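# Dispense one adhesive dot on every gold pad

## Task

Deposit a single dot of paste, roughly 110 microliters, onto each gold pad on the plate. Each dot must keep its rounded shape (not squashed), lie fully within its own pad, and no paste may end up anywhere else, other pads included; anything beyond a minor smear counts as failure. The scrap strip beside the plate may be used for trial dots or for purging paste. Remember that paste still flowing from the tip, or a long string hanging from it, will drop straight down even from a height. Finish with the tip raised well clear above the plate and the tool moved out of the way.

## Robot and tools

Robot: one six-joint UR-style arm (shoulder pan, shoulder lift, elbow, wrist 1, wrist 2, wrist 3) carrying a paste dispenser. There is no gripper and only one arm, so every command is a single row. The tool point is the centre of the tip's opening, and its +z axis points out of the tip, so a tip aimed straight down has tool +z pointing toward the table. For the first 89 mm behind the tip, the tool is only about 28 mm wide. Further back, a camera block (on tool -y) and a case (on tool -x) stick out up to 100 mm. Tilting the tip up to 30 degrees keeps everything except the tip off a flat surface.

Scene frame: the origin is on the table top under the arm base, +z is up, and +y is to the left when facing along +x. The state line reports end_effector_position in metres and end_effector_quat_wxyz, plus linear (m/s) and angular (rad/s) velocities. The base may be tilted, and the reported position drifts from the truth at long reach. Joint ranges in rad: pan -3.142 to 3.142; lift -6.283 to 6.283; elbow 0.000 to 3.142; wrists -6.283 to 6.283.

execute_actions(actions): a list of actions, run in order.
- Each action is a list of up to 15 rows, one row per 1/30 s step. If there are fewer than 15 rows, the last row repeats, so an action always lasts 0.5 s.
- A row is 7 numbers, each in [-1, 1]: dx, dy, dz, rx, ry, rz, plunger.
- The first six are an offset, not a pose. They are expressed in the tool point's own axes and measured from the pose the tool had when that action began; every row refers back to that same start, not to the row before it. For the first action of a call, the start is the last pose reported in the scene.
- Scale: 1.0 equals 0.6 m of translation or 180 degrees of rotation. rx, ry, rz form a single rotation vector.
- Per control step the target is clipped to within 100 mm and 16 degrees of the current pose, and after an action the arm only continues to the last clipped pose.
- An empty list just returns the current state and images.

Plunger number: +1 drives forward at 640 ul/s, -1 retracts at the same rate, and values in between scale linearly. A value within 0.01 of zero holds still, and between actions the plunger is treated as zero.

move(target, speed, blocking): steers the tool along a straight line toward one target.
- target: one 7-number row like the above, an offset in tool axes measured from the latest reported pose.
- speed: 0.002 to 0.5 m/s, default 0.25. Rotation is capped at twice that value in rad/s.
- The path lasts 0.5 to 10 s; a longer path is cut off. The path ignores obstacles, and the tool may lag, wander or overshoot in speed.
- The plunger value is applied from the start until the move finishes.
- blocking=false returns after 0.5 s while the arm keeps going. Check progress with wait(0); other motion commands are refused until the move has ended or been stopped.
- The result adds a "move:" line giving the ending (done, off_target, moving, held, fault), the limits that acted (paced = the sent pose was clipped; held = a check blocked steps, and the arm may then speed past the requested speed), and the distance to target.

wait(seconds 0 to 10) lets time pass while the last command holds. stop() brakes a running move and needs some distance to do so. zoom_image(camera, region) enlarges part of cam_high or cam_low (each 672x504); region is [x0, y0, x1, y1] in pixels from the top-left corner, at most 504x504. read_manual gives the licence texts only. finished_scene(scene) ends the given scene; the goal must already be met and remain met.

Result lines:
- Hand target: where the controller is currently driving the tool.
- Step readings: list positions at some steps; HELD marks a step that was held back.
- "pose unreachable": the clearance check altered or blocked the command. A mounting block under the base counts as part of the arm.
- force_n / torque_nm: a single wrist-sensor sample in tool axes. Noise is about 2.4 N, with a fixed offset up to about 4 N. A z reading clearly below the in-air value means the tip is pressing on something.
- Joint torques: noisy and offset; they do not indicate pressure.
- left_ml: the motor's count of paste remaining.
- status: ready, moving, empty or fault (stalled plunger, e.g. a blocked tip). Fault clears only with a pull-back.
- MOTOR HOT: a heat warning from 70 °C; at 85 °C the brakes engage until the motors cool.

Dispensing behaviour: flow lags the plunger because pressure must build first, both at the start and after any retraction. Pressure persists after the plunger stops, so paste keeps coming, even between actions. A short pull-back stops the flow; a longer one leaves a gap that the next push must close first. Retracting never sucks material back in. A dot of about 110 ul is roughly 7 mm wide and 3 to 4 mm tall. Hold the tip about one dot height above the pad, straight down: a tilted tip throws paste sideways, too low squashes the dot, touching the surface blocks the flow, and too high lets a thin thread wander. After the flow stops, raise the tip vertically to break the thread before moving sideways, otherwise you drag a string. Leftover paste on the tip can fall onto the next surface it approaches. Paste pushed out in the air eventually drops off. Because the paste properties vary, calibrate the push and pull-back on the scrap strip first.

Avoid: contact forces of 150 N on any part, or joint loads reaching 138 N m (pan, lift, elbow) or 25.7 N m (wrists); either causes a 10 s stop. The arm is stiff, so any target past a firm contact risks a fault. Also avoid hard hits, fast touches and drips over the plate.

Each tool is called after "Call:" by a JSON object that holds its "name" and its "arguments".

## Session

Call:
{"name": "execute_actions", "arguments": {"actions": []}}

Scene clock: 0.00 s.
end_effector_position=(+0.4100, -0.0639, +0.2295) left_ml=33.1 status=ready force_n=(+2.0, +0.3, +2.7) torque_nm=(+0.42, -0.78, -0.12) end_effector_quat_wxyz=(-0.251, +0.609, +0.707, +0.256) end_effector_velocity=(+0.000, -0.000, +0.000) end_effector_angular_velocity=(-0.000, -0.001, -0.001)
Joint positions: [-0.34  -1.813  1.651 -1.407 -1.572 -1.91 ]
Joint velocities: [ 0.     0.    -0.001 -0.    -0.     0.   ]
Joint torques (N m, as the arm reports them, + toward a larger angle): no reading
Motor temperatures (°C, as the motors report them): [29 31 29 34 35 34]
Hand target: +0.410, -0.064, +0.229; -0.251, +0.609, +0.707, +0.256

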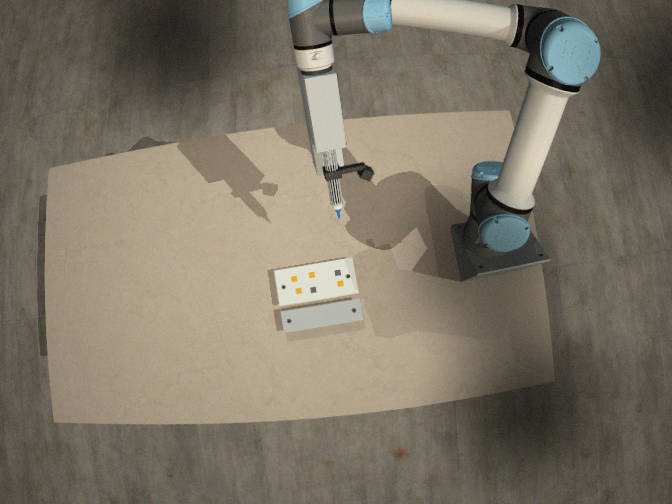

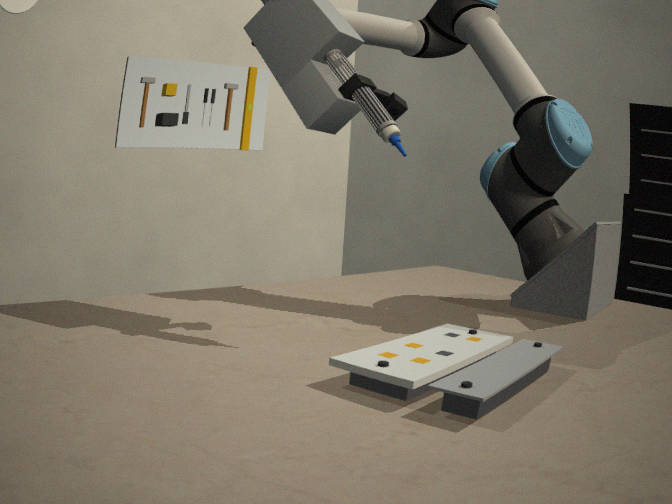

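Call:
{"name": "move", "arguments": {"target": [0,0,0,0.0196,-0.2328,0,0], "speed": 0.4}}

Scene clock: 2.73 s.
end_effector_position=(+0.4104, -0.0640, +0.2299) left_ml=33.1 status=ready force_n=(-0.4, +1.1, +2.1) torque_nm=(+0.68, -0.02, +0.12) end_effector_quat_wxyz=(+0.000, +0.653, +0.758, +0.001) end_effector_velocity=(-0.001, -0.000, -0.001) end_effector_angular_velocity=(-0.015, +0.009, -0.003)
Joint positions: [ 0.369 -1.495  1.576 -1.276 -2.217 -1.075]
Joint velocities: [ 0.005  0.015 -0.008  0.016 -0.005  0.021]
Joint torques (N m, as the arm reports them, + toward a larger angle): [ 19.27   2.49 -28.8   -1.41  -1.39   2.31]
Motor temperatures (°C, as the motors report them): [29 31 29 34 35 34]
Hand target: +0.410, -0.064, +0.230; +0.001, +0.653, +0.757, +0.000
Off the commanded pose: 0.001 m, 0 deg.
move: done

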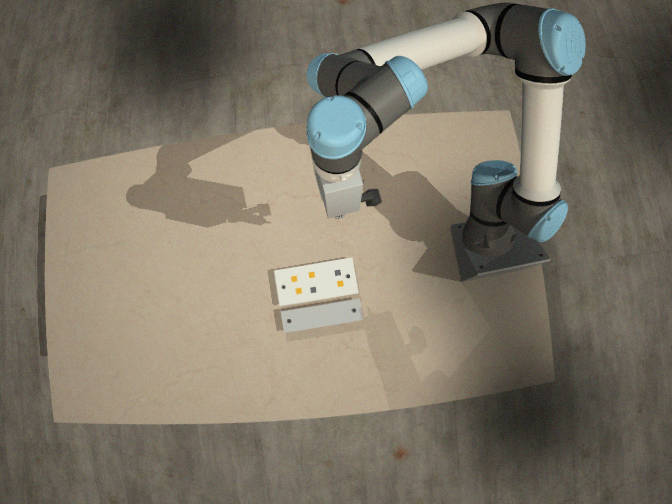

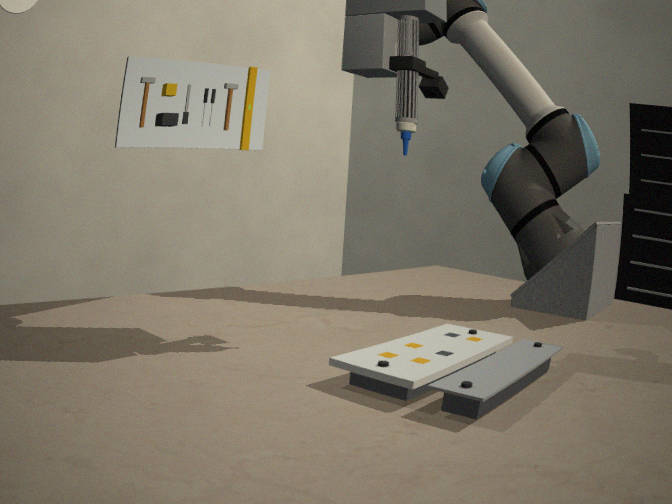

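Call:
{"name": "move", "arguments": {"target": [0.198,0.03,0.25,0,0,0,0], "speed": 0.3}}

Scene clock: 5.43 s.
end_effector_position=(+0.4104, +0.0561, +0.0805) left_ml=33.1 status=ready force_n=(-2.1, +0.9, +2.9) torque_nm=(+0.62, +0.78, +0.24) end_effector_quat_wxyz=(+0.000, +0.653, +0.758, +0.001) end_effector_velocity=(+0.001, +0.002, -0.002) end_effector_angular_velocity=(+0.001, -0.001, -0.001)
Joint positions: [ 0.343 -1.35   1.931 -1.796 -2.226 -1.105]
Joint velocities: [-0.002  0.004  0.003 -0.01  -0.    -0.002]
Joint torques (N m, as the arm reports them, + toward a larger angle): [  5.25  -2.52 -10.62  -3.71  -1.63  -2.43]
Motor temperatures (°C, as the motors report them): [29 31 29 34 35 34]
Hand target: +0.410, +0.056, +0.080; +0.000, +0.653, +0.758, +0.001
Off the commanded pose: 0.001 m, 0 deg.
move: done

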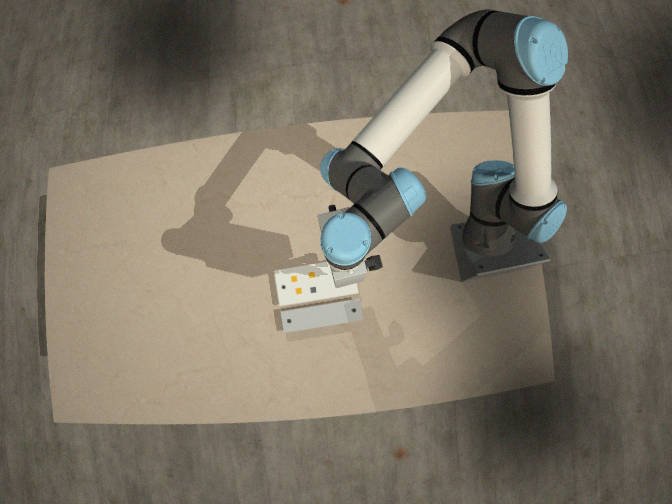

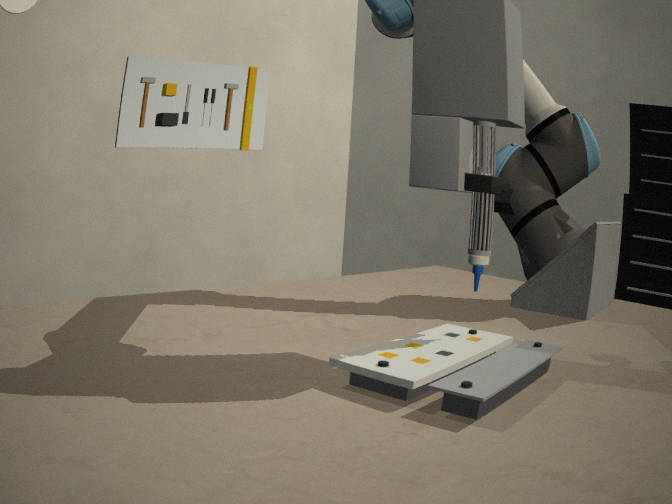

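Call:
{"name": "zoom_image", "arguments": {"camera": "cam_high", "region": [240,200,400,350]}}

Call:
{"name": "zoom_image", "arguments": {"camera": "cam_low", "region": [310,250,600,430]}}

Region (240, 200, 400, 350) of cam_high's 672x504 image, scaled by 3.150, with more detail than that image has; it fills the top 472 rows of this view, and the rest is white.

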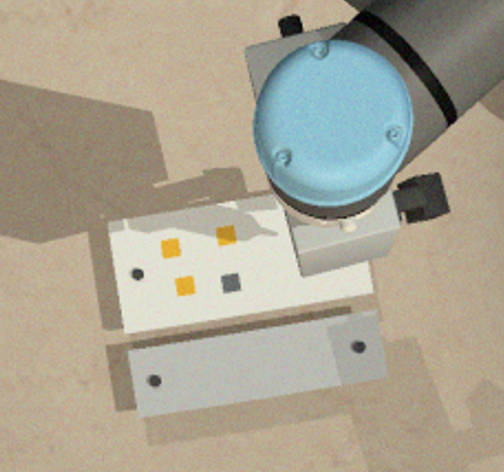

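Region (310, 250, 600, 430) of cam_low's 672x504 image, scaled by 1.738, with more detail than that image has; it fills the top 313 rows of this view, and the rest is white.

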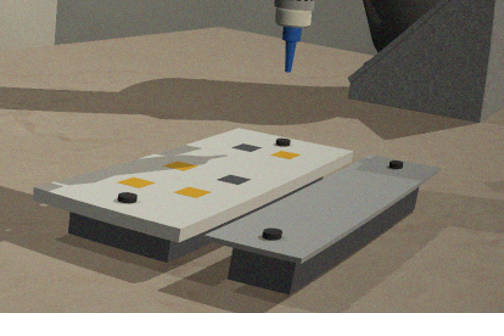

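Call:
{"name": "move", "arguments": {"target": [0.232,0.144,0,0,0,0,0], "speed": 0.2}}

Scene clock: 10.73 s.
end_effector_position=(+0.4750, +0.2062, +0.0809) left_ml=33.1 status=ready force_n=(-2.2, -0.7, +2.4) torque_nm=(-0.02, +0.88, +0.03) end_effector_quat_wxyz=(+0.000, +0.653, +0.758, +0.001) end_effector_velocity=(+0.002, +0.003, -0.000) end_effector_angular_velocity=(-0.001, +0.001, -0.001)
Joint positions: [ 0.45  -0.961  1.619 -1.8   -2.186 -0.983]
Joint velocities: [ 0.     0.009 -0.011  0.003  0.     0.003]
Joint torques (N m, as the arm reports them, + toward a larger angle): [ 29.19 -12.43 -28.92  -1.08   1.62   2.17]
Motor temperatures (°C, as the motors report them): [29 31 29 34 35 34]
Hand target: +0.475, +0.207, +0.081; +0.000, +0.653, +0.758, +0.001
Off the commanded pose: 0.000 m, 0 deg.
move: done

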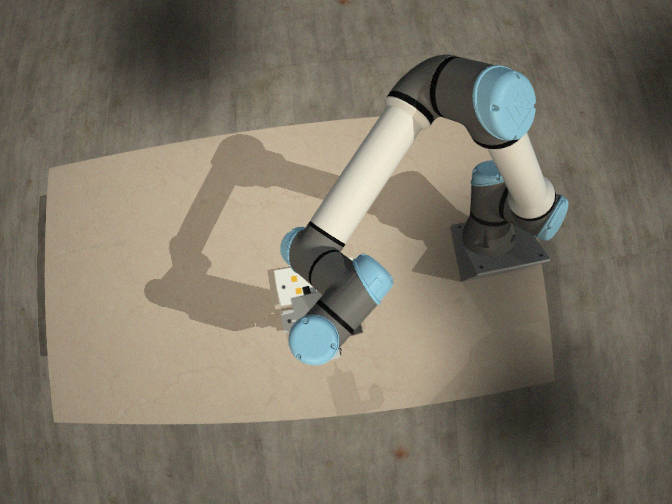

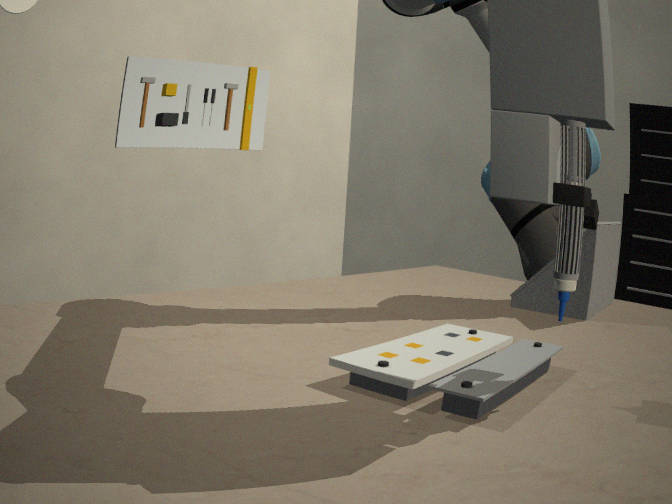

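Call:
{"name": "move", "arguments": {"target": [0,0,0.06,0,0,0,0], "speed": 0.05}}

Scene clock: 12.27 s.
end_effector_position=(+0.4750, +0.2063, +0.0453) left_ml=33.1 status=ready force_n=(+1.1, +1.0, +2.1) torque_nm=(+0.62, -0.49, -0.02) end_effector_quat_wxyz=(+0.000, +0.653, +0.758, +0.001) end_effector_velocity=(-0.001, -0.000, -0.004) end_effector_angular_velocity=(-0.001, +0.001, +0.001)
Joint positions: [ 0.417 -0.948  1.691 -1.905 -2.199 -1.02 ]
Joint velocities: [-0.003  0.001  0.007 -0.009 -0.001 -0.004]
Joint torques (N m, as the arm reports them, + toward a larger angle): [ 13.94 -12.53 -12.59  -3.41  -1.76  -2.57]
Motor temperatures (°C, as the motors report them): [29 31 29 34 35 34]
Hand target: +0.475, +0.206, +0.045; +0.000, +0.653, +0.758, +0.001
Off the commanded pose: 0.000 m, 0 deg.
move: done

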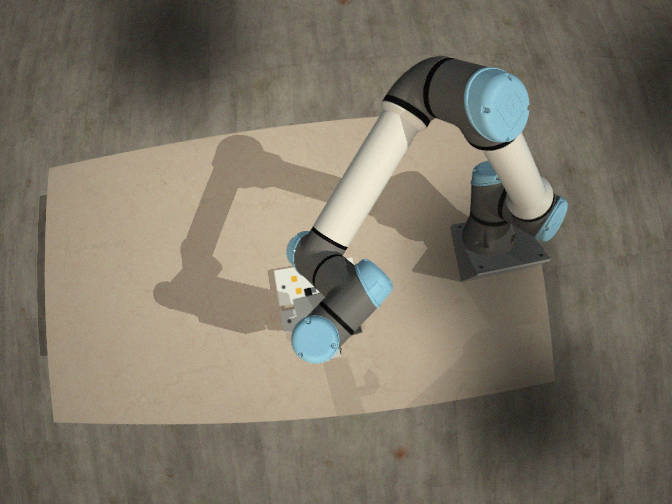

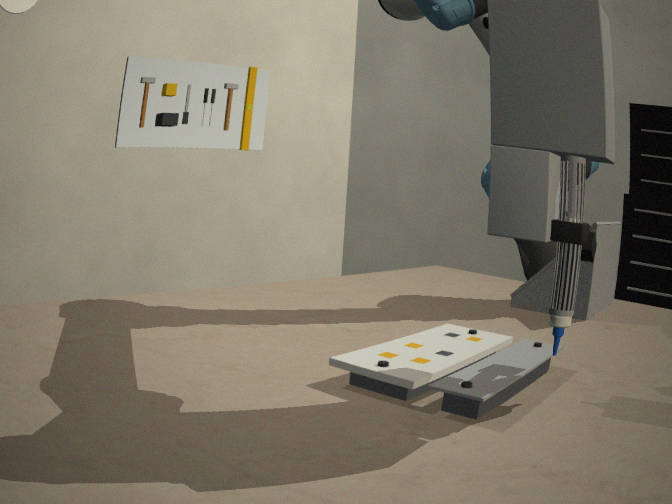

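Call:
{"name": "zoom_image", "arguments": {"camera": "cam_low", "region": [320,280,640,440]}}

Region (320, 280, 640, 440) of cam_low's 672x504 image, scaled by 1.575, with more detail than that image has.

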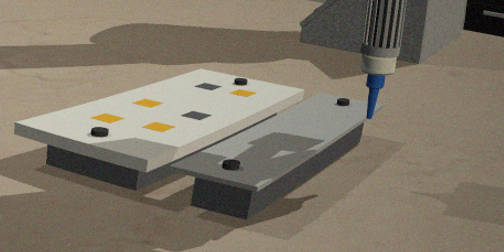

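Call:
{"name": "move", "arguments": {"target": [-0.0098,0.066,0,0,0,0,0], "speed": 0.05}}

Scene clock: 14.03 s.
end_effector_position=(+0.5146, +0.2063, +0.0453) left_ml=33.1 status=ready force_n=(+0.5, -0.3, +3.9) torque_nm=(-0.16, -0.23, +0.17) end_effector_quat_wxyz=(+0.000, +0.653, +0.758, +0.001) end_effector_velocity=(+0.003, +0.000, -0.000) end_effector_angular_velocity=(+0.000, -0.000, -0.001)
Joint positions: [ 0.386 -0.896  1.595 -1.882 -2.211 -1.055]
Joint velocities: [-0.002  0.004 -0.008  0.001 -0.001 -0.002]
Joint torques (N m, as the arm reports them, + toward a larger angle): [ 14.77 -16.2  -31.71  -0.73  -1.4   -2.65]
Motor temperatures (°C, as the motors report them): [29 31 29 34 35 34]
Hand target: +0.515, +0.206, +0.045; +0.000, +0.653, +0.758, +0.001
Off the commanded pose: 0.000 m, 0 deg.
move: done

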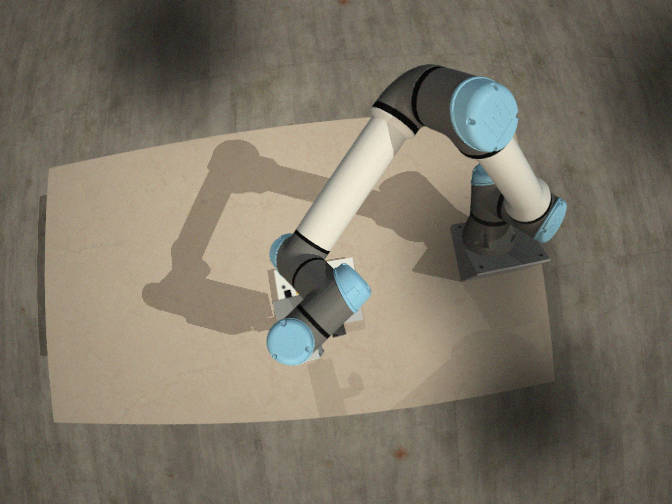

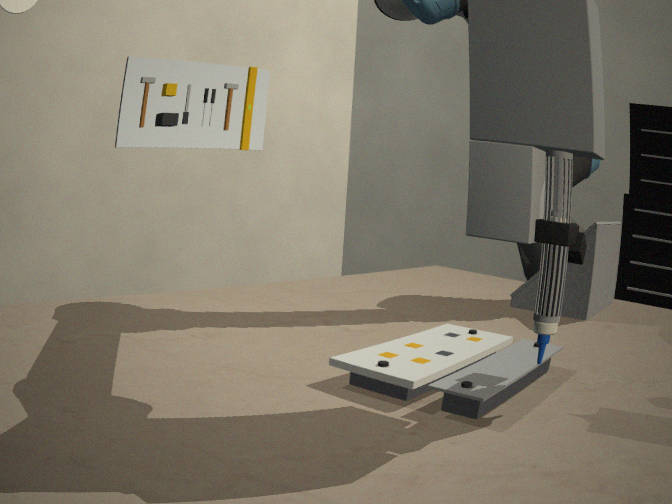

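Call:
{"name": "execute_actions", "arguments": {"actions": [[[0,0,0.005,0,0,0,0]],[[0,0,0.005,0,0,0,0]],[[0,0,0.005,0,0,0,0]]]}}

Scene clock: 15.73 s.
end_effector_position=(+0.5146, +0.2064, +0.0366) left_ml=33.1 status=ready force_n=(-3.5, +0.3, +3.9) torque_nm=(+0.50, +1.32, +0.09) end_effector_quat_wxyz=(+0.000, +0.653, +0.758, +0.001) end_effector_velocity=(+0.000, -0.000, -0.001) end_effector_angular_velocity=(+0.000, +0.000, -0.000)
Joint positions: [ 0.378 -0.892  1.611 -1.908 -2.214 -1.064]
Joint velocities: [-0.001  0.     0.001 -0.002 -0.    -0.001]
Joint torques (N m, as the arm reports them, + toward a larger angle): [ 16.65 -15.44  -8.13  -3.66  -1.48  -2.19]
Motor temperatures (°C, as the motors report them): [29 31 29 34 35 34]
Hand target: +0.515, +0.206, +0.037; +0.000, +0.653, +0.758, +0.001
Off the commanded pose: 0.000 m, 0 deg.
Step readings (end_effector_position; steps 1 to 15: 1st action; 16 to 30: 2nd action; 31 to 45: 3rd action):
0: (+0.5149, +0.2064, +0.0453)
1: (+0.5149, +0.2063, +0.0453)
2: (+0.5150, +0.2063, +0.0451)
4: (+0.5149, +0.2063, +0.0441)
8: (+0.5147, +0.2064, +0.0430)
15: (+0.5146, +0.2063, +0.0424)
16: (+0.5146, +0.2063, +0.0424)
17: (+0.5147, +0.2064, +0.0421)
19: (+0.5146, +0.2063, +0.0411)
23: (+0.5146, +0.2064, +0.0400)
30: (+0.5146, +0.2064, +0.0395)
31: (+0.5146, +0.2064, +0.0395)
32: (+0.5147, +0.2064, +0.0392)
34: (+0.5146, +0.2064, +0.0382)
38: (+0.5146, +0.2064, +0.0371)
45: end_effector_position above

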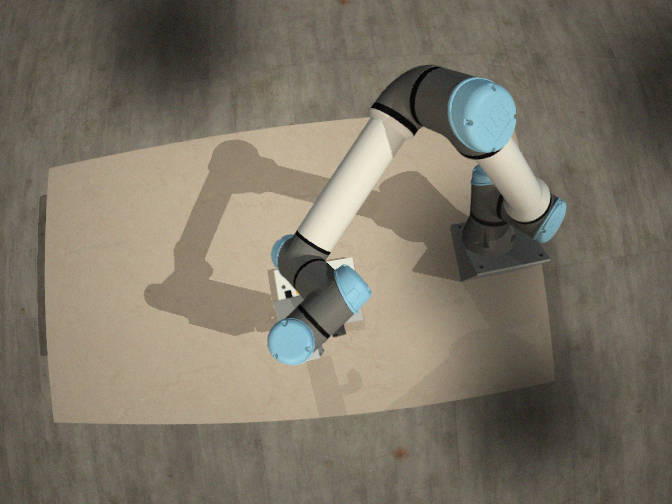

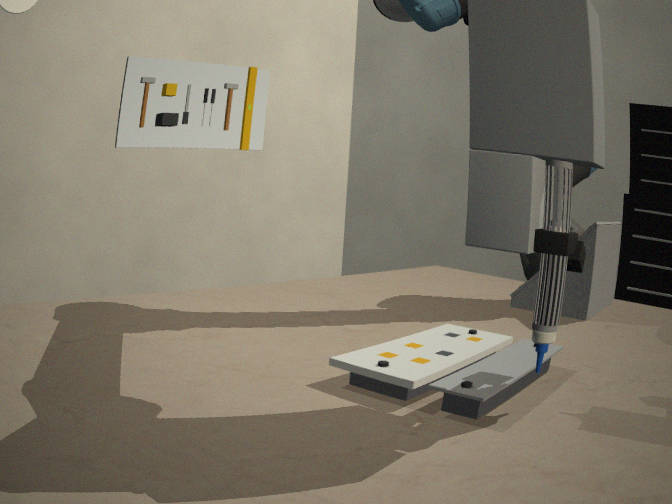

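Call:
{"name": "execute_actions", "arguments": {"actions": [[[0,0,0.005,0,0,0,0]],[[0,0,0.005,0,0,0,0]]]}}

Scene clock: 16.90 s.
end_effector_position=(+0.5146, +0.2064, +0.0308) left_ml=33.1 status=ready force_n=(-1.1, -3.4, +3.5) torque_nm=(-0.98, +0.41, +0.01) end_effector_quat_wxyz=(+0.000, +0.653, +0.758, +0.001) end_effector_velocity=(-0.001, -0.000, -0.001) end_effector_angular_velocity=(-0.001, +0.001, +0.002)
Joint positions: [ 0.373 -0.89   1.621 -1.925 -2.216 -1.071]
Joint velocities: [-0.     0.     0.002 -0.001 -0.    -0.001]
Joint torques (N m, as the arm reports them, + toward a larger angle): [ 15.7  -16.89 -11.16  -3.37  -1.58  -2.37]
Motor temperatures (°C, as the motors report them): [29 31 29 34 35 34]
Hand target: +0.515, +0.206, +0.031; +0.000, +0.653, +0.758, +0.001
Off the commanded pose: 0.000 m, 0 deg.
Step readings (end_effector_position; steps 1 to 15: 1st action; 16 to 30: 2nd action):
0: (+0.5146, +0.2064, +0.0366)
1: (+0.5146, +0.2064, +0.0365)
2: (+0.5147, +0.2064, +0.0362)
4: (+0.5146, +0.2064, +0.0353)
8: (+0.5146, +0.2064, +0.0342)
15: (+0.5146, +0.2064, +0.0337)
16: (+0.5146, +0.2064, +0.0337)
17: (+0.5147, +0.2064, +0.0334)
19: (+0.5146, +0.2064, +0.0324)
23: (+0.5146, +0.2064, +0.0313)
30: end_effector_position above

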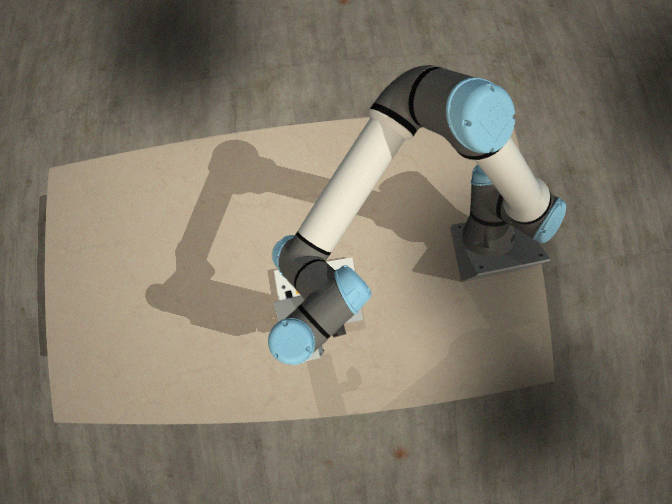

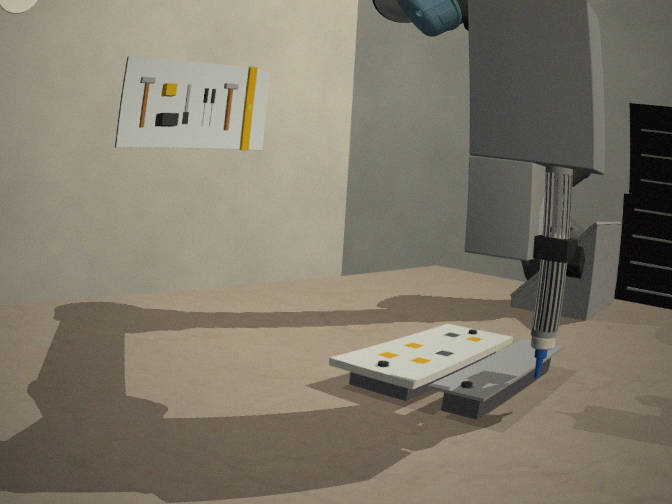

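Call:
{"name": "zoom_image", "arguments": {"camera": "cam_low", "region": [400,310,600,430]}}

Region (400, 310, 600, 430) of cam_low's 672x504 image, scaled by 2.520, with more detail than that image has; it fills the top 302 rows of this view, and the rest is white.

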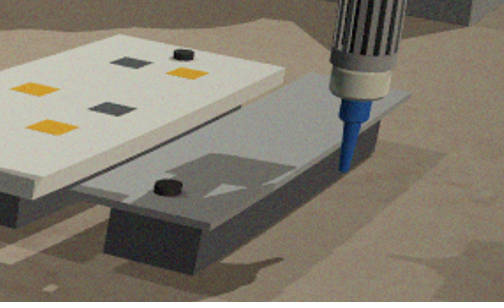

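Call:
{"name": "execute_actions", "arguments": {"actions": [[[0,0,-0.035,0,0,0,0]],[[-0.0495,-0.0075,0,0,0,0,0]]]}}

Scene clock: 18.30 s.
end_effector_position=(+0.5146, +0.1774, +0.0509) left_ml=33.1 status=ready force_n=(-3.0, +0.5, +2.5) torque_nm=(+0.39, +1.21, +0.13) end_effector_quat_wxyz=(+0.000, +0.653, +0.758, +0.001) end_effector_velocity=(-0.000, -0.008, +0.000) end_effector_angular_velocity=(+0.001, -0.001, -0.000)
Joint positions: [ 0.363 -0.953  1.627 -1.874 -2.219 -1.082]
Joint velocities: [-0.008 -0.018  0.014 -0.004 -0.002 -0.011]
Joint torques (N m, as the arm reports them, + toward a larger angle): [ 12.12 -36.05 -11.52  -3.22  -1.58  -2.04]
Motor temperatures (°C, as the motors report them): [29 31 29 34 35 34]
Hand target: +0.515, +0.176, +0.051; +0.000, +0.653, +0.758, +0.001
Off the commanded pose: 0.001 m, 0 deg.
Step readings (end_effector_position; steps 1 to 15: 1st action; 16 to 30: 2nd action):
0: (+0.5146, +0.2064, +0.0307)
1: (+0.5146, +0.2064, +0.0308)
2: (+0.5149, +0.2066, +0.0325)
4: (+0.5149, +0.2065, +0.0393)
8: (+0.5147, +0.2064, +0.0472)
15: (+0.5146, +0.2063, +0.0510)
16: (+0.5146, +0.2063, +0.0512)
17: (+0.5147, +0.2041, +0.0511)
19: (+0.5147, +0.1944, +0.0509)
23: (+0.5147, +0.1829, +0.0509)
30: end_effector_position above

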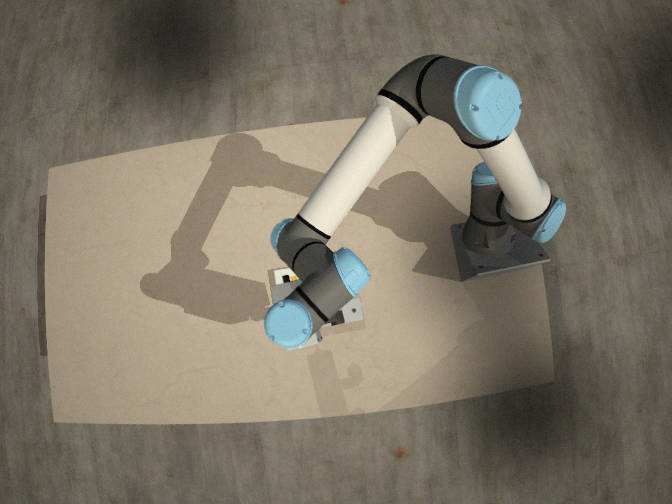

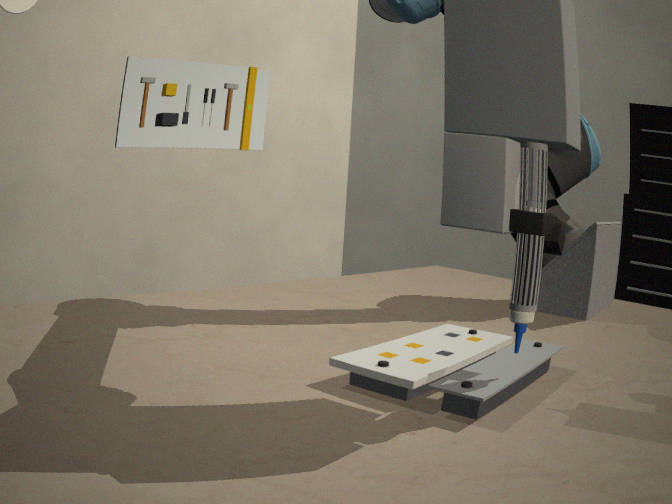

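Descend in small steps to find the strip surface.

Call:
{"name": "execute_actions", "arguments": {"actions": [[[0,0,0.01,0,0,0,0]],[[0,0,0.005,0,0,0,0]],[[0,0,0.005,0,0,0,0]]]}}

Scene clock: 20.00 s.
end_effector_position=(+0.5146, +0.1774, +0.0394) left_ml=33.1 status=ready force_n=(-0.9, +0.2, +0.4) torque_nm=(+0.34, +0.19, +0.05) end_effector_quat_wxyz=(+0.000, +0.653, +0.758, +0.001) end_effector_velocity=(+0.000, +0.000, -0.000) end_effector_angular_velocity=(+0.001, -0.001, -0.000)
Joint positions: [ 0.352 -0.948  1.649 -1.908 -2.223 -1.095]
Joint velocities: [-0.001 -0.001  0.002 -0.003 -0.    -0.001]
Joint torques (N m, as the arm reports them, + toward a larger angle): [ 15.01 -14.32  -8.75  -3.61  -1.53  -2.29]
Motor temperatures (°C, as the motors report them): [29 31 29 34 35 34]
Hand target: +0.515, +0.177, +0.039; +0.000, +0.653, +0.758, +0.001
Off the commanded pose: 0.000 m, 0 deg.
Step readings (end_effector_position; steps 1 to 15: 1st action; 16 to 30: 2nd action; 31 to 45: 3rd action):
0: (+0.5146, +0.1766, +0.0510)
1: (+0.5146, +0.1765, +0.0509)
2: (+0.5146, +0.1765, +0.0504)
4: (+0.5147, +0.1768, +0.0485)
8: (+0.5146, +0.1771, +0.0463)
15: (+0.5146, +0.1774, +0.0452)
16: (+0.5146, +0.1774, +0.0451)
17: (+0.5146, +0.1774, +0.0448)
19: (+0.5146, +0.1774, +0.0438)
23: (+0.5146, +0.1774, +0.0428)
30: (+0.5146, +0.1774, +0.0423)
31: (+0.5146, +0.1774, +0.0422)
32: (+0.5146, +0.1774, +0.0419)
34: (+0.5146, +0.1774, +0.0409)
38: (+0.5146, +0.1774, +0.0399)
45: end_effector_position above

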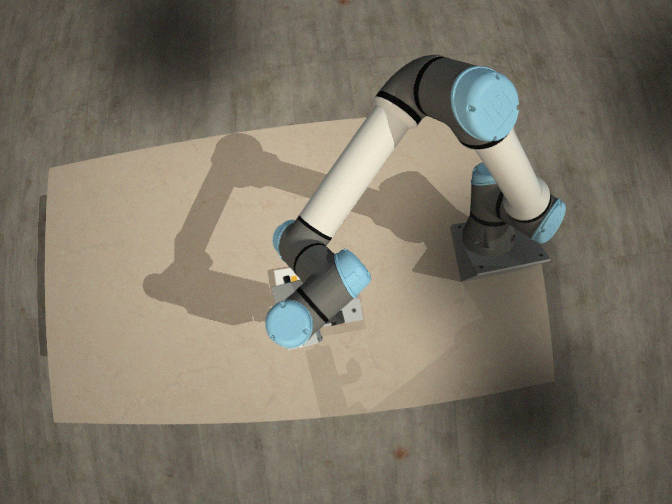

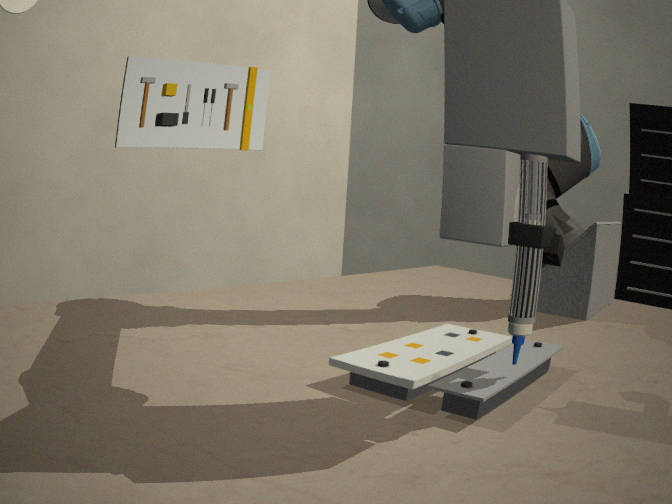

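Call:
{"name": "execute_actions", "arguments": {"actions": [[[0,0,0.004,0,0,0,0]]]}}

Scene clock: 20.63 s.
end_effector_position=(+0.5146, +0.1774, +0.0370) left_ml=33.1 status=ready force_n=(-2.0, +1.7, +3.5) torque_nm=(+0.76, +0.69, +0.25) end_effector_quat_wxyz=(+0.000, +0.653, +0.758, +0.001) end_effector_velocity=(+0.001, -0.001, -0.001) end_effector_angular_velocity=(+0.001, +0.001, -0.003)
Joint positions: [ 0.35  -0.947  1.653 -1.915 -2.224 -1.097]
Joint velocities: [-0.003  0.001  0.001 -0.003 -0.    -0.001]
Joint torques (N m, as the arm reports them, + toward a larger angle): [ 15.1  -14.68 -10.62  -3.58  -1.47  -2.21]
Motor temperatures (°C, as the motors report them): [29 31 29 34 35 34]
Hand target: +0.515, +0.177, +0.037; +0.000, +0.653, +0.758, +0.001
Off the commanded pose: 0.000 m, 0 deg.
Step readings (end_effector_position):
0: (+0.5146, +0.1774, +0.0393)
1: (+0.5146, +0.1774, +0.0393)
2: (+0.5146, +0.1774, +0.0390)
4: (+0.5146, +0.1774, +0.0383)
8: (+0.5146, +0.1774, +0.0374)
15: end_effector_position above

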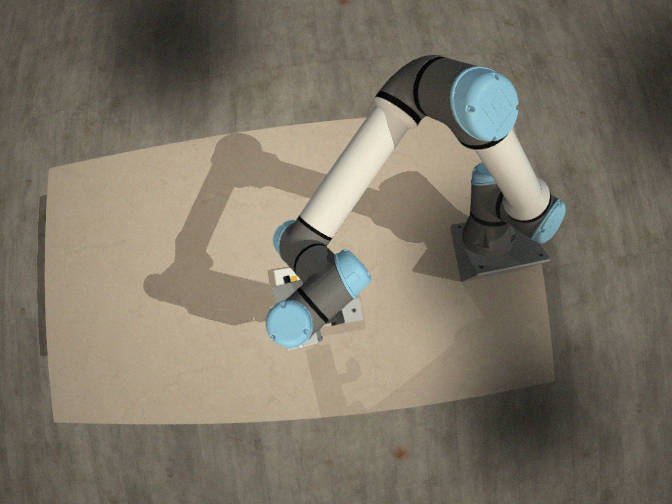

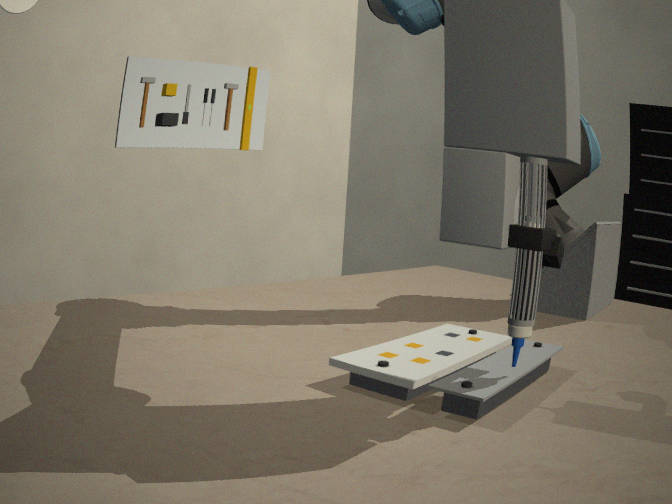

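Call:
{"name": "execute_actions", "arguments": {"actions": [[[0,0,0.004,0,0,0,0]]]}}

Scene clock: 21.30 s.
end_effector_position=(+0.5146, +0.1774, +0.0347) left_ml=33.1 status=ready force_n=(-0.7, -2.2, +3.1) torque_nm=(-0.52, +0.25, +0.05) end_effector_quat_wxyz=(+0.000, +0.653, +0.758, +0.001) end_effector_velocity=(-0.000, +0.001, -0.000) end_effector_angular_velocity=(+0.000, -0.001, +0.001)
Joint positions: [ 0.348 -0.946  1.657 -1.922 -2.225 -1.1  ]
Joint velocities: [ 0.001  0.001  0.001 -0.002 -0.    -0.001]
Joint torques (N m, as the arm reports them, + toward a larger angle): [ 14.72 -14.39  -9.01  -3.64  -1.5   -2.27]
Motor temperatures (°C, as the motors report them): [29 31 29 34 35 34]
Hand target: +0.515, +0.177, +0.035; +0.000, +0.653, +0.758, +0.001
Off the commanded pose: 0.000 m, 0 deg.
Step readings (end_effector_position):
0: (+0.5146, +0.1774, +0.0370)
1: (+0.5146, +0.1774, +0.0370)
2: (+0.5146, +0.1774, +0.0367)
4: (+0.5146, +0.1774, +0.0360)
8: (+0.5146, +0.1774, +0.0351)
15: end_effector_position above

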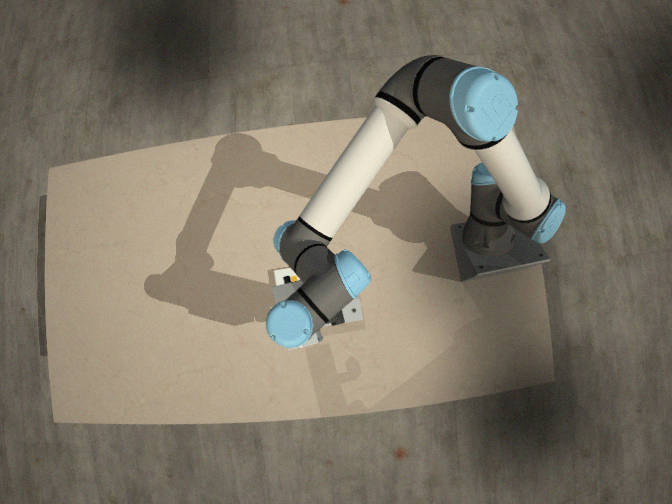

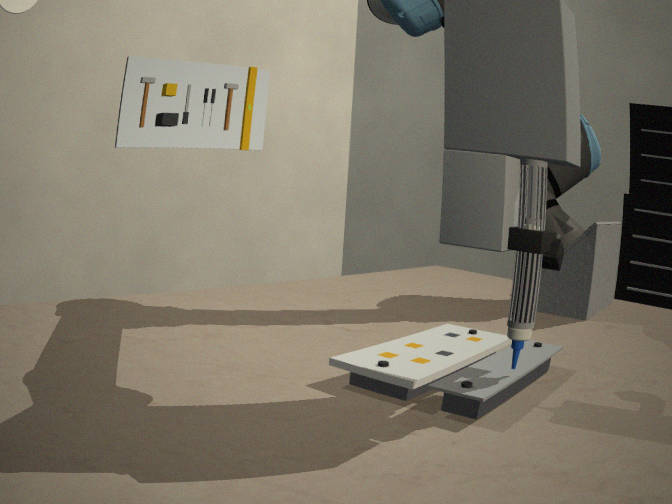

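Call:
{"name": "execute_actions", "arguments": {"actions": [[[0,0,0.004,0,0,0,0]]]}}

Scene clock: 21.90 s.
end_effector_position=(+0.5146, +0.1774, +0.0324) left_ml=33.1 status=ready force_n=(-1.3, +1.0, +2.5) torque_nm=(+0.51, +0.48, +0.14) end_effector_quat_wxyz=(+0.000, +0.653, +0.758, +0.001) end_effector_velocity=(-0.000, -0.000, -0.001) end_effector_angular_velocity=(-0.001, +0.001, +0.001)
Joint positions: [ 0.345 -0.945  1.662 -1.929 -2.226 -1.102]
Joint velocities: [-0.001  0.001  0.001 -0.001 -0.    -0.001]
Joint torques (N m, as the arm reports them, + toward a larger angle): [ 14.82 -15.13 -10.02  -3.91  -1.64  -2.41]
Motor temperatures (°C, as the motors report them): [29 31 29 34 35 34]
Hand target: +0.515, +0.177, +0.032; +0.000, +0.653, +0.758, +0.001
Off the commanded pose: 0.000 m, 0 deg.
Step readings (end_effector_position):
0: (+0.5146, +0.1774, +0.0347)
1: (+0.5146, +0.1774, +0.0347)
2: (+0.5146, +0.1774, +0.0344)
4: (+0.5146, +0.1774, +0.0336)
8: (+0.5146, +0.1774, +0.0328)
15: end_effector_position above

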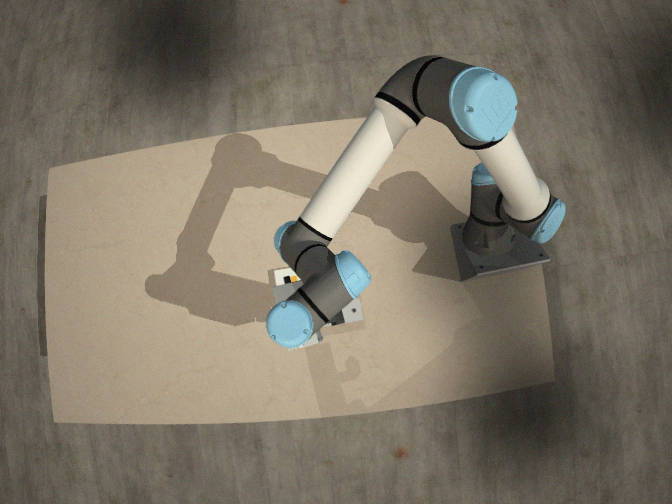

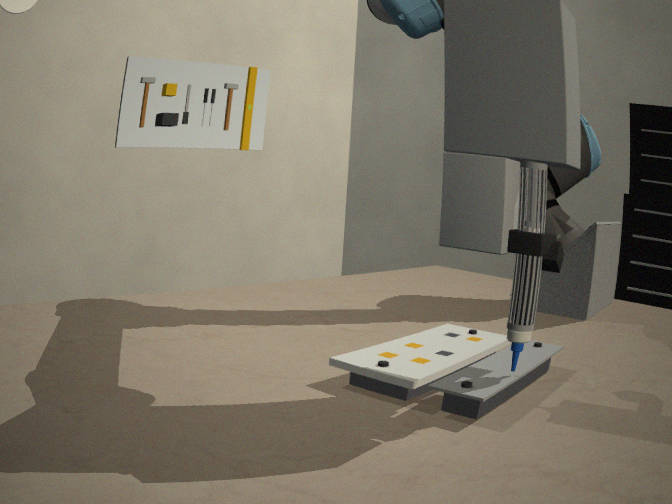

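Call:
{"name": "execute_actions", "arguments": {"actions": [[[0,0,0.004,0,0,0,0]]]}}

Scene clock: 22.60 s.
end_effector_position=(+0.5146, +0.1774, +0.0301) left_ml=33.1 status=ready force_n=(-3.4, +1.2, +1.3) torque_nm=(+0.60, +1.21, +0.04) end_effector_quat_wxyz=(+0.000, +0.653, +0.758, +0.001) end_effector_velocity=(+0.000, +0.000, +0.000) end_effector_angular_velocity=(+0.001, -0.002, +0.000)
Joint positions: [ 0.343 -0.944  1.666 -1.936 -2.226 -1.105]
Joint velocities: [ 0.001 -0.     0.001 -0.003 -0.    -0.001]
Joint torques (N m, as the arm reports them, + toward a larger angle): [ 14.58 -14.56 -11.8   -3.52  -1.49  -2.44]
Motor temperatures (°C, as the motors report them): [29 31 29 34 35 34]
Hand target: +0.515, +0.177, +0.030; +0.000, +0.653, +0.758, +0.001
Off the commanded pose: 0.000 m, 0 deg.
Step readings (end_effector_position):
0: (+0.5146, +0.1774, +0.0323)
1: (+0.5146, +0.1774, +0.0323)
2: (+0.5146, +0.1774, +0.0321)
4: (+0.5146, +0.1774, +0.0313)
8: (+0.5146, +0.1774, +0.0305)
15: end_effector_position above

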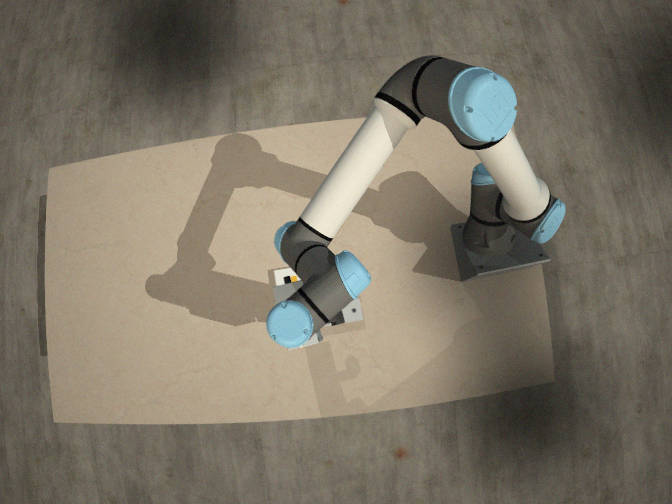

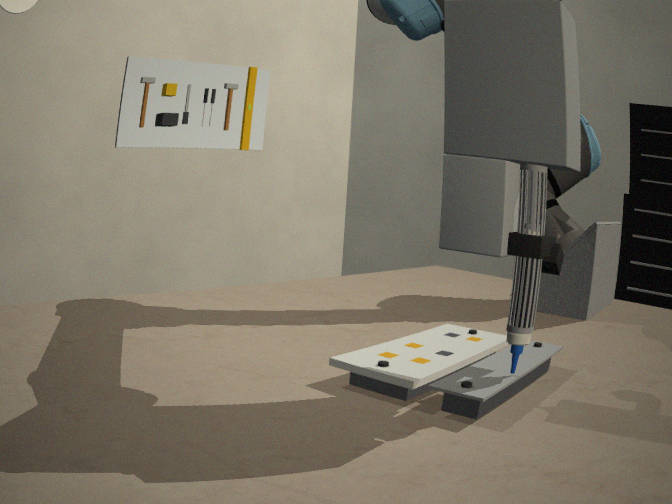

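Call:
{"name": "execute_actions", "arguments": {"actions": [[[0,0,0.004,0,0,0,0]]]}}

Scene clock: 23.30 s.
end_effector_position=(+0.5146, +0.1774, +0.0278) left_ml=33.1 status=ready force_n=(-2.3, +1.4, +2.3) torque_nm=(+0.74, +0.79, +0.10) end_effector_quat_wxyz=(+0.000, +0.653, +0.758, +0.001) end_effector_velocity=(+0.000, -0.000, -0.000) end_effector_angular_velocity=(+0.000, -0.001, -0.001)
Joint positions: [ 0.341 -0.943  1.67  -1.943 -2.227 -1.108]
Joint velocities: [-0.    -0.     0.001 -0.002 -0.    -0.   ]
Joint torques (N m, as the arm reports them, + toward a larger angle): [ 16.56 -14.67  -9.2   -3.53  -1.6   -2.3 ]
Motor temperatures (°C, as the motors report them): [29 31 29 34 35 34]
Hand target: +0.515, +0.177, +0.028; +0.000, +0.653, +0.758, +0.001
Off the commanded pose: 0.000 m, 0 deg.
Step readings (end_effector_position):
0: (+0.5146, +0.1774, +0.0300)
1: (+0.5146, +0.1774, +0.0300)
2: (+0.5146, +0.1774, +0.0298)
4: (+0.5146, +0.1774, +0.0290)
8: (+0.5146, +0.1774, +0.0281)
15: end_effector_position above

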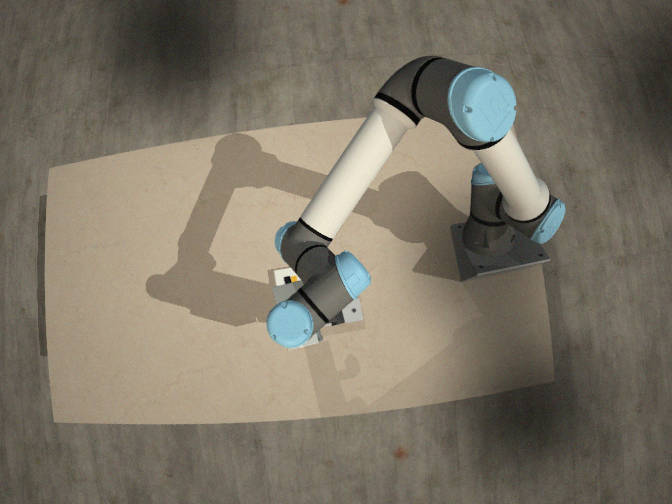

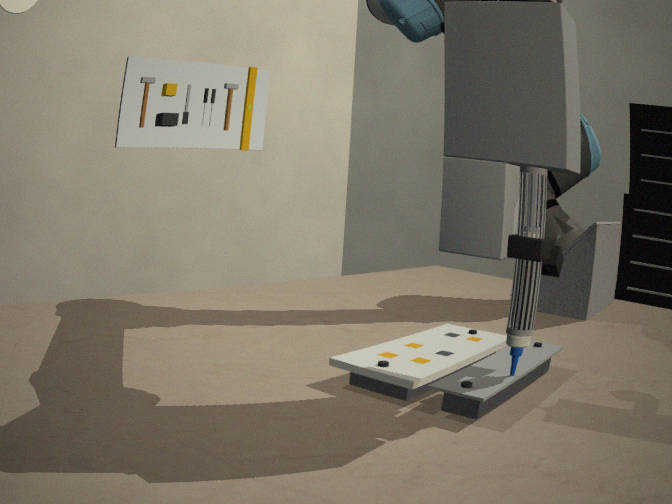

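Call:
{"name": "execute_actions", "arguments": {"actions": [[[0,0,0.004,0,0,0,0]]]}}

Scene clock: 33.80 s.
end_effector_position=(+0.5148, +0.1774, +0.0273) left_ml=33.1 status=ready force_n=(-4.9, -8.7, -20.6) torque_nm=(+0.24, +1.04, +0.02) end_effector_quat_wxyz=(+0.001, +0.653, +0.758, +0.002) end_effector_velocity=(+0.001, +0.000, +0.000) end_effector_angular_velocity=(+0.001, -0.001, -0.001)
Joint positions: [ 0.341 -0.944  1.673 -1.947 -2.228 -1.11 ]
Joint velocities: [ 0.     0.    -0.    -0.001  0.    -0.   ]
Joint torques (N m, as the arm reports them, + toward a larger angle): [ 23.56 -25.44 -20.12  -2.5    0.07  -0.01]
Motor temperatures (°C, as the motors report them): [29 31 29 34 35 34]
Hand target: +0.515, +0.177, +0.027; +0.001, +0.653, +0.758, +0.002
Off the commanded pose: 0.002 m, 0 deg.
FORCE FAULT: contact force on the arm reached its limit, and the arm stopped for 10 seconds. The contact can be on any part of the arm, not only on its tool. That time counts as 20 of the actions that you can send in this scene. The arm's remaining commands of this call were not run. The arm holds still and accepts commands again. Move the arm away from the contact; if what it grips holds it there, let go first. Pushing or pulling that hard again can fault the arm again.
Step readings (end_effector_position):
0: (+0.5146, +0.1774, +0.0277)
1: (+0.5146, +0.1774, +0.0277)
2: (+0.5146, +0.1774, +0.0274)
4: (+0.5147, +0.1774, +0.0270)
8: (+0.5148, +0.1774, +0.0265)
15: (+0.5148, +0.1774, +0.0273)

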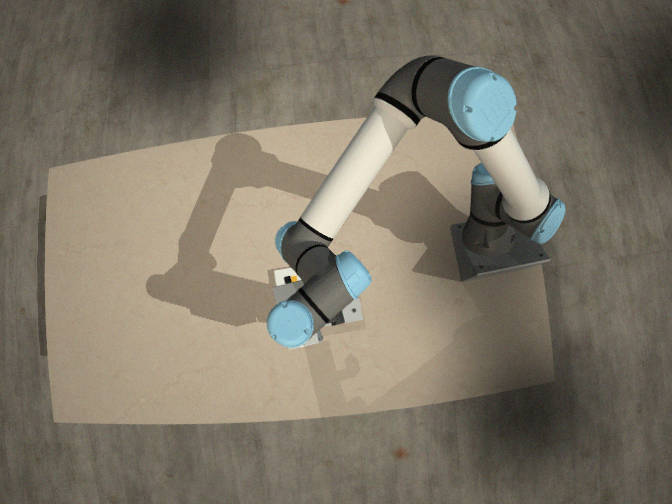

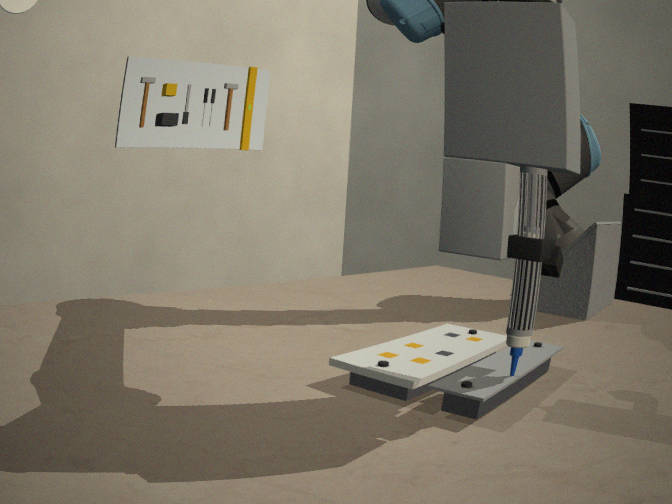

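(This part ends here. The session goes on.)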